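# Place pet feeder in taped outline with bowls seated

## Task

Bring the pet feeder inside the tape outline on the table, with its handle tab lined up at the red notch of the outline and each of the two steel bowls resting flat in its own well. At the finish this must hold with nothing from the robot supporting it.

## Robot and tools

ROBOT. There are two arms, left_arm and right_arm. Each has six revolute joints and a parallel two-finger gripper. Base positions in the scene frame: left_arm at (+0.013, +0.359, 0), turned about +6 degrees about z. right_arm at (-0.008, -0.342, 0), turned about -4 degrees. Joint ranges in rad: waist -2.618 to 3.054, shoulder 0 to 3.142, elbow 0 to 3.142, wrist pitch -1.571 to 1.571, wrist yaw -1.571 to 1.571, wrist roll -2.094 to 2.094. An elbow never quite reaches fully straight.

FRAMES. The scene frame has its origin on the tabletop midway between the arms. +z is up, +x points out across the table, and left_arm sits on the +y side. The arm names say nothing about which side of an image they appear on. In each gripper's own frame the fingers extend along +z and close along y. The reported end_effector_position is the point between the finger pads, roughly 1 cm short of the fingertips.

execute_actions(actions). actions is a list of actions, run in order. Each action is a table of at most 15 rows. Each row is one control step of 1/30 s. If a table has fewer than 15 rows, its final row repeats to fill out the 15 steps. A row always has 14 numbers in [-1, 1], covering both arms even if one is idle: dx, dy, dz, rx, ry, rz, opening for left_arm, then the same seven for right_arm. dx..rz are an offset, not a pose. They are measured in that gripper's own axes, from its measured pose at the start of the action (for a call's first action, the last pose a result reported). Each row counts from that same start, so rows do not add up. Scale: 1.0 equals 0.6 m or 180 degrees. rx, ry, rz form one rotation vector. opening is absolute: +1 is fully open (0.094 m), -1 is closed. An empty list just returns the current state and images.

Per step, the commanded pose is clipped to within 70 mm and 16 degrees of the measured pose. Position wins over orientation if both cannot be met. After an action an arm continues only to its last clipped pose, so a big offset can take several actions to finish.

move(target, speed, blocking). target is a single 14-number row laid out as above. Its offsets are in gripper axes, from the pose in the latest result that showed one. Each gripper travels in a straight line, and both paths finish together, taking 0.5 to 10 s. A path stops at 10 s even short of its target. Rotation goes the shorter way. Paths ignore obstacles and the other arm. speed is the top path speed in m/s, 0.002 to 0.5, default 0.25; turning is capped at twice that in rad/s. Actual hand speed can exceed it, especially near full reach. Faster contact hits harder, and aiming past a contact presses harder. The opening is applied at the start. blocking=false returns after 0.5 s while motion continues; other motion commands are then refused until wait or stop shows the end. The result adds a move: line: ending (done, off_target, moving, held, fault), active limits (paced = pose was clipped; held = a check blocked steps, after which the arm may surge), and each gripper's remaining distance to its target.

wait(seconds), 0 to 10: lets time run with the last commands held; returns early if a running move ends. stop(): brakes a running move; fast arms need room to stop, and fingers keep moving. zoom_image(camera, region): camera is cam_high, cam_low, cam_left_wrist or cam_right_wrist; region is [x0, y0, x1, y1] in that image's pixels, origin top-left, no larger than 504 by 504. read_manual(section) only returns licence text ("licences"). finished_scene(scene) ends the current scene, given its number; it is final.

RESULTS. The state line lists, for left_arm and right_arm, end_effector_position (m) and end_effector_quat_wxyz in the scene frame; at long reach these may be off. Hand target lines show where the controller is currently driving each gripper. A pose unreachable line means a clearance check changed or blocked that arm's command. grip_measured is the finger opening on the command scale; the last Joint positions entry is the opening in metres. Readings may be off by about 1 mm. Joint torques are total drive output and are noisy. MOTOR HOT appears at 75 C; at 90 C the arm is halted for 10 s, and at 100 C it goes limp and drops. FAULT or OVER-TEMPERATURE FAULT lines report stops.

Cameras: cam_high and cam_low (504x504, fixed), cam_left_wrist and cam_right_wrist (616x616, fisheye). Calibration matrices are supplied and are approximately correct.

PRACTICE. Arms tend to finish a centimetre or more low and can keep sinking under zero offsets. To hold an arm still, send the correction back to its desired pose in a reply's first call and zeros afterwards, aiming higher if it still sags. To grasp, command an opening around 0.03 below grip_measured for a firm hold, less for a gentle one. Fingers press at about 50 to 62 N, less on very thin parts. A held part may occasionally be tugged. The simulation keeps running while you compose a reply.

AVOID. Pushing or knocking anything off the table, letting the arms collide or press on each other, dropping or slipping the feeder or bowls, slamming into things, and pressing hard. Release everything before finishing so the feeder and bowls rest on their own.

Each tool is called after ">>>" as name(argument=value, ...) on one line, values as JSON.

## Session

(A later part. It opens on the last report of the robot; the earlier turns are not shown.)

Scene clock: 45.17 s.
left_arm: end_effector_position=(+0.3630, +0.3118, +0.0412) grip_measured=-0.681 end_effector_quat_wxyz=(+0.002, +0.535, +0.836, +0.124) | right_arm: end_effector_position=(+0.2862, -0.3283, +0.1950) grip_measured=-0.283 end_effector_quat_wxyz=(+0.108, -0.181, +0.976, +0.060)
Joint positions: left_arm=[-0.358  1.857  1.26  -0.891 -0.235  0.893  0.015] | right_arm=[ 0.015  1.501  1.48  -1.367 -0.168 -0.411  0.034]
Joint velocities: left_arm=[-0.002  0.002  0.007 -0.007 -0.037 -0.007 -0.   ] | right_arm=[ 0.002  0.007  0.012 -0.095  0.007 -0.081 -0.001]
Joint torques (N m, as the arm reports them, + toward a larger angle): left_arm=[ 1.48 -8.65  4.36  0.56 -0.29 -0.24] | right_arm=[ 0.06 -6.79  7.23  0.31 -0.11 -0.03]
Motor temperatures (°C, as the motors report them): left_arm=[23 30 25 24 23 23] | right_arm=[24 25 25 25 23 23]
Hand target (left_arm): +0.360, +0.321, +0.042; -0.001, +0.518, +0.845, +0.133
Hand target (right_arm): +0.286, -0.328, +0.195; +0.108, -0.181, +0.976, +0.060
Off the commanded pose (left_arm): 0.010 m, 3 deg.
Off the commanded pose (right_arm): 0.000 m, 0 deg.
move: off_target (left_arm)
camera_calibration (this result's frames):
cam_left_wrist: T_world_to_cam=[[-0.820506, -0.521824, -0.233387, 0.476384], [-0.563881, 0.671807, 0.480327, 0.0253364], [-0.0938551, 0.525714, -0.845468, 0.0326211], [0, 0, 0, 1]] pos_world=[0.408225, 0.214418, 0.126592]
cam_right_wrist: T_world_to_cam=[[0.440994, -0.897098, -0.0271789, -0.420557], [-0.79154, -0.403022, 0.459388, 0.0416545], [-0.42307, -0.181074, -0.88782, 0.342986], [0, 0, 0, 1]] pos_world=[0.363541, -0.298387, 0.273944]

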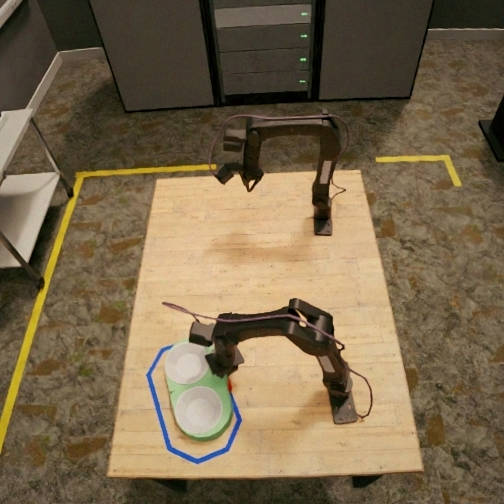

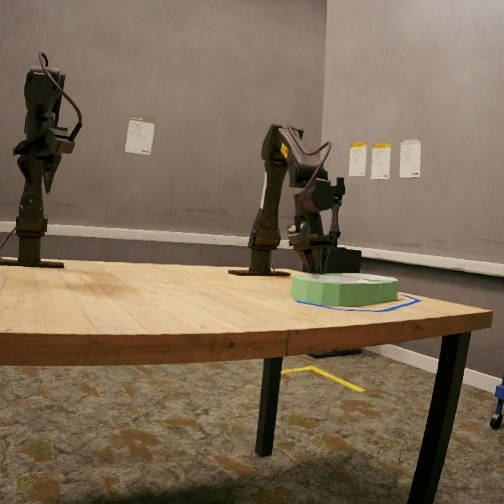

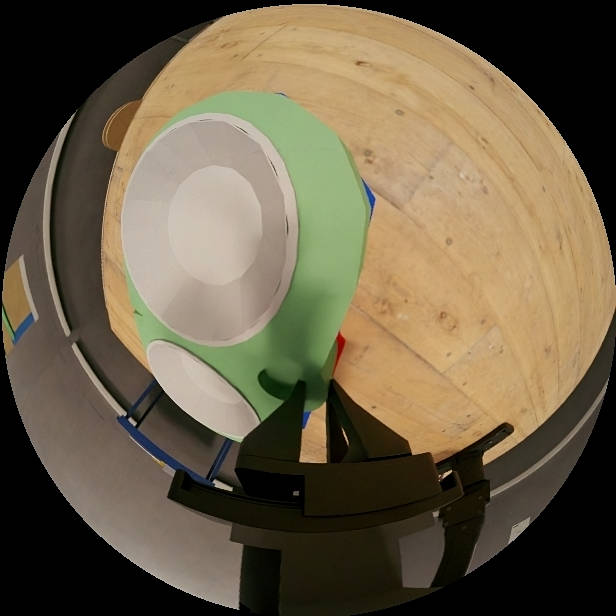

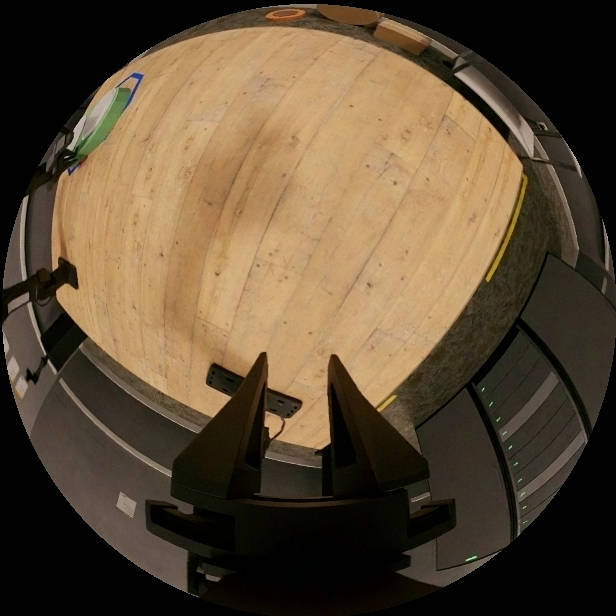

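>>> move(target=[0.03,0.06,0.015,0,0,0,-0.85, 0,0,0,0,0,0,-0.28], speed=0.06)

>>> execute_actions(actions=[[[0,0,0,0,0,0,-0.28,0,0,0,0,0,0,-0.28]],[[0,0,-0.1,0,0,0,-0.28,0,0,0,0,0,0,-0.28]],[[0,-0.1,-0.1,0,0,0,-0.28,0,0,0,0,0,0,-0.28]],[[0,-0.1,0,0,0,0,-0.28,0,0,0,0,0,0,-0.28]]])

Scene clock: 46.33 s.
left_arm: end_effector_position=(+0.3807, +0.3397, +0.0415) grip_measured=-0.681 end_effector_quat_wxyz=(-0.002, +0.540, +0.833, +0.120) | right_arm: end_effector_position=(+0.2862, -0.3284, +0.1950) grip_measured=-0.283 end_effector_quat_wxyz=(+0.108, -0.181, +0.976, +0.060)
Joint positions: left_arm=[-0.265  1.902  1.323 -0.899 -0.222  0.998  0.015] | right_arm=[ 0.015  1.501  1.48  -1.367 -0.168 -0.411  0.034]
Joint velocities: left_arm=[-0.007 -0.007 -0.007  0.022  0.007 -0.022  0.001] | right_arm=[ 0.007 -0.027  0.022 -0.081 -0.022 -0.037 -0.   ]
Joint torques (N m, as the arm reports them, + toward a larger angle): left_arm=[ 1.39 -7.1   7.75  0.63 -0.16  0.04] | right_arm=[ 0.07 -6.78  7.24  0.31 -0.11 -0.03]
Motor temperatures (°C, as the motors report them): left_arm=[23 30 25 24 23 23] | right_arm=[24 25 25 25 23 23]
Hand target (left_arm): +0.388, +0.344, +0.042; +0.002, +0.535, +0.836, +0.124
Hand target (right_arm): +0.286, -0.328, +0.195; +0.108, -0.181, +0.976, +0.060
Off the commanded pose (left_arm): 0.009 m, 1 deg.
Off the commanded pose (right_arm): 0.000 m, 0 deg.
move: done
camera_calibration (this result's frames):
cam_left_wrist: T_world_to_cam=[[-0.829015, -0.513681, -0.221057, 0.505486], [-0.550146, 0.678186, 0.48724, 0.00876839], [-0.100368, 0.525543, -0.844826, 0.0224266], [0, 0, 0, 1]] pos_world=[0.42613, 0.241926, 0.126415]
cam_right_wrist: T_world_to_cam=[[0.440931, -0.897139, -0.0268527, -0.420675], [-0.791558, -0.402795, 0.459556, 0.041678], [-0.423102, -0.181377, -0.887743, 0.342858], [0, 0, 0, 1]] pos_world=[0.363543, -0.29843, 0.27392]

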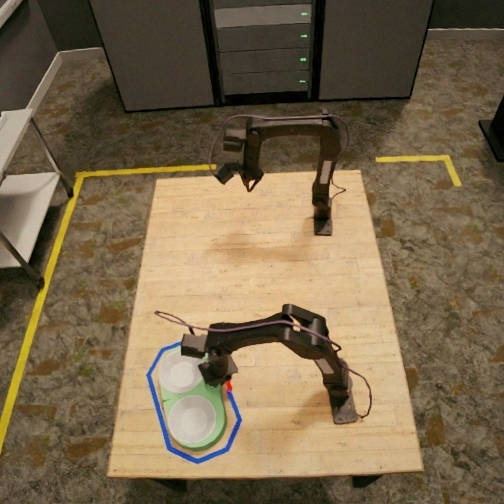

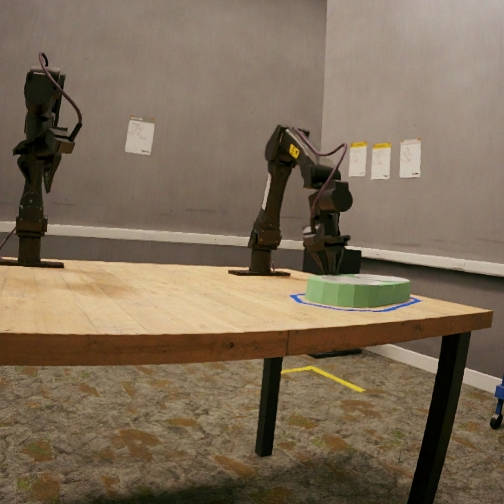

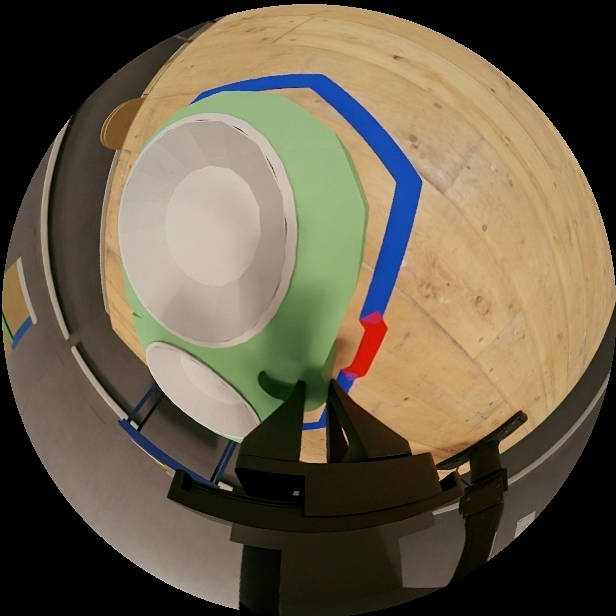

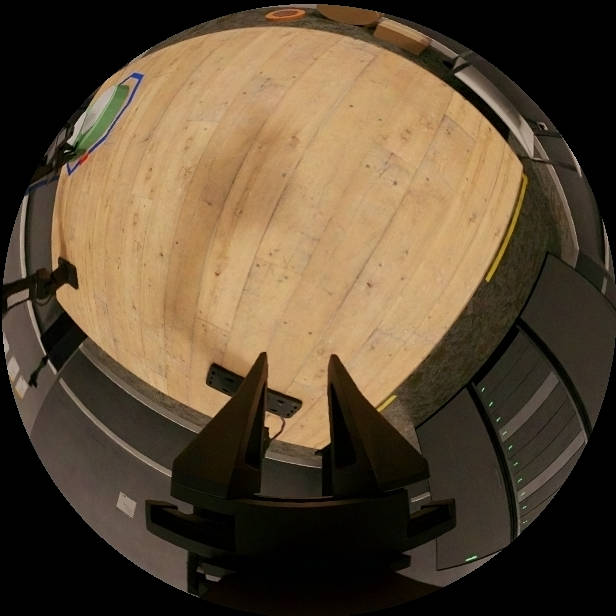

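Scene clock: 48.33 s.
left_arm: end_effector_position=(+0.2607, +0.2726, +0.1253) grip_measured=-0.281 end_effector_quat_wxyz=(-0.007, +0.552, +0.826, +0.118) | right_arm: end_effector_position=(+0.2862, -0.3284, +0.1950) grip_measured=-0.283 end_effector_quat_wxyz=(+0.108, -0.181, +0.976, +0.060)
Joint positions: left_arm=[-0.603  1.516  1.222 -1.269 -0.237  0.68   0.034] | right_arm=[ 0.015  1.501  1.48  -1.367 -0.167 -0.411  0.034]
Joint velocities: left_arm=[-0.007 -0.007 -0.002  0.051 -0.022 -0.139  0.001] | right_arm=[-0.007 -0.012 -0.007 -0.037  0.051  0.051  0.001]
Joint torques (N m, as the arm reports them, + toward a larger angle): left_arm=[-0.46 -6.13  5.8   0.48 -0.18 -0.08] | right_arm=[ 0.07 -6.78  7.23  0.31 -0.11 -0.03]
Motor temperatures (°C, as the motors report them): left_arm=[23 30 25 24 23 23] | right_arm=[24 25 25 26 23 23]
Hand target (left_arm): +0.262, +0.271, +0.129; +0.007, +0.546, +0.829, +0.122
Hand target (right_arm): +0.286, -0.328, +0.195; +0.108, -0.181, +0.976, +0.060
Off the commanded pose (left_arm): 0.004 m, 2 deg.
Off the commanded pose (right_arm): 0.000 m, 0 deg.
camera_calibration (this result's frames):
cam_left_wrist: T_world_to_cam=[[-0.845233, -0.490307, -0.212556, 0.386877], [-0.525677, 0.691275, 0.495785, -0.063536], [-0.096152, 0.53079, -0.842032, 0.113538], [0, 0, 0, 1]] pos_world=[0.304519, 0.173345, 0.209336]
cam_right_wrist: T_world_to_cam=[[0.440868, -0.89718, -0.0265265, -0.420794], [-0.791576, -0.402568, 0.459725, 0.0417015], [-0.423134, -0.18168, -0.887665, 0.34273], [0, 0, 0, 1]] pos_world=[0.363545, -0.298473, 0.273896]

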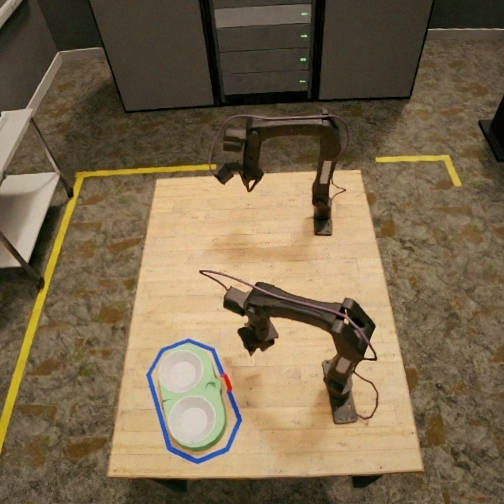

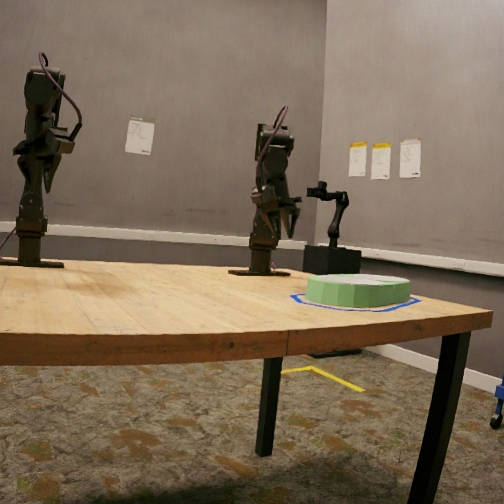

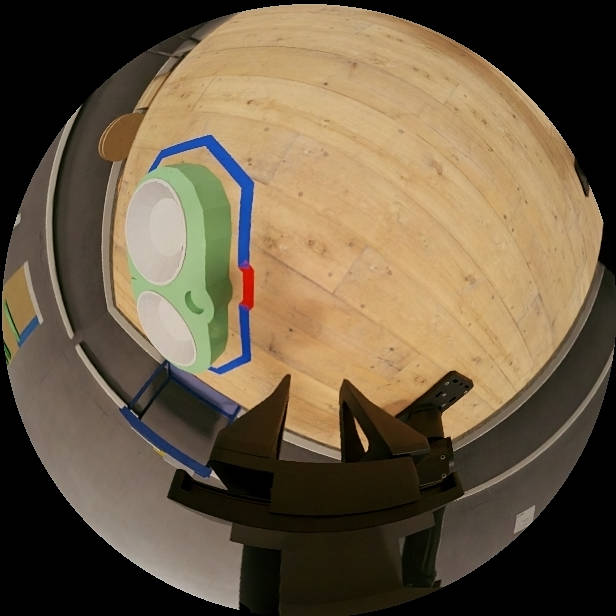

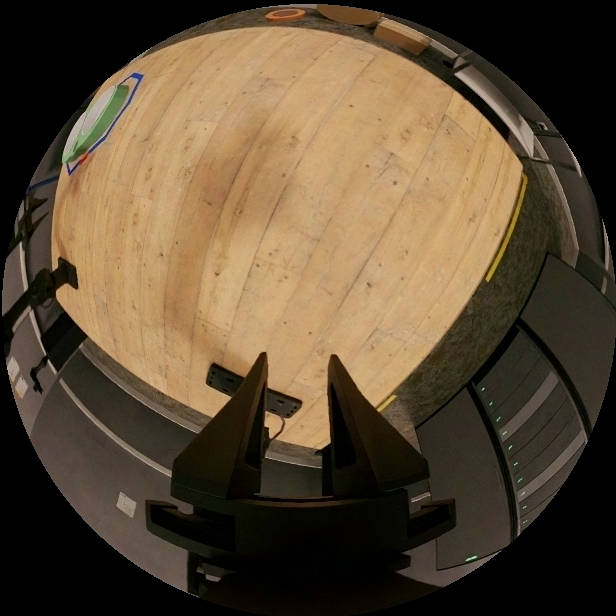

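Inside the outline.

>>> finished_scene(scene=1)

The scene is finished: the task was done.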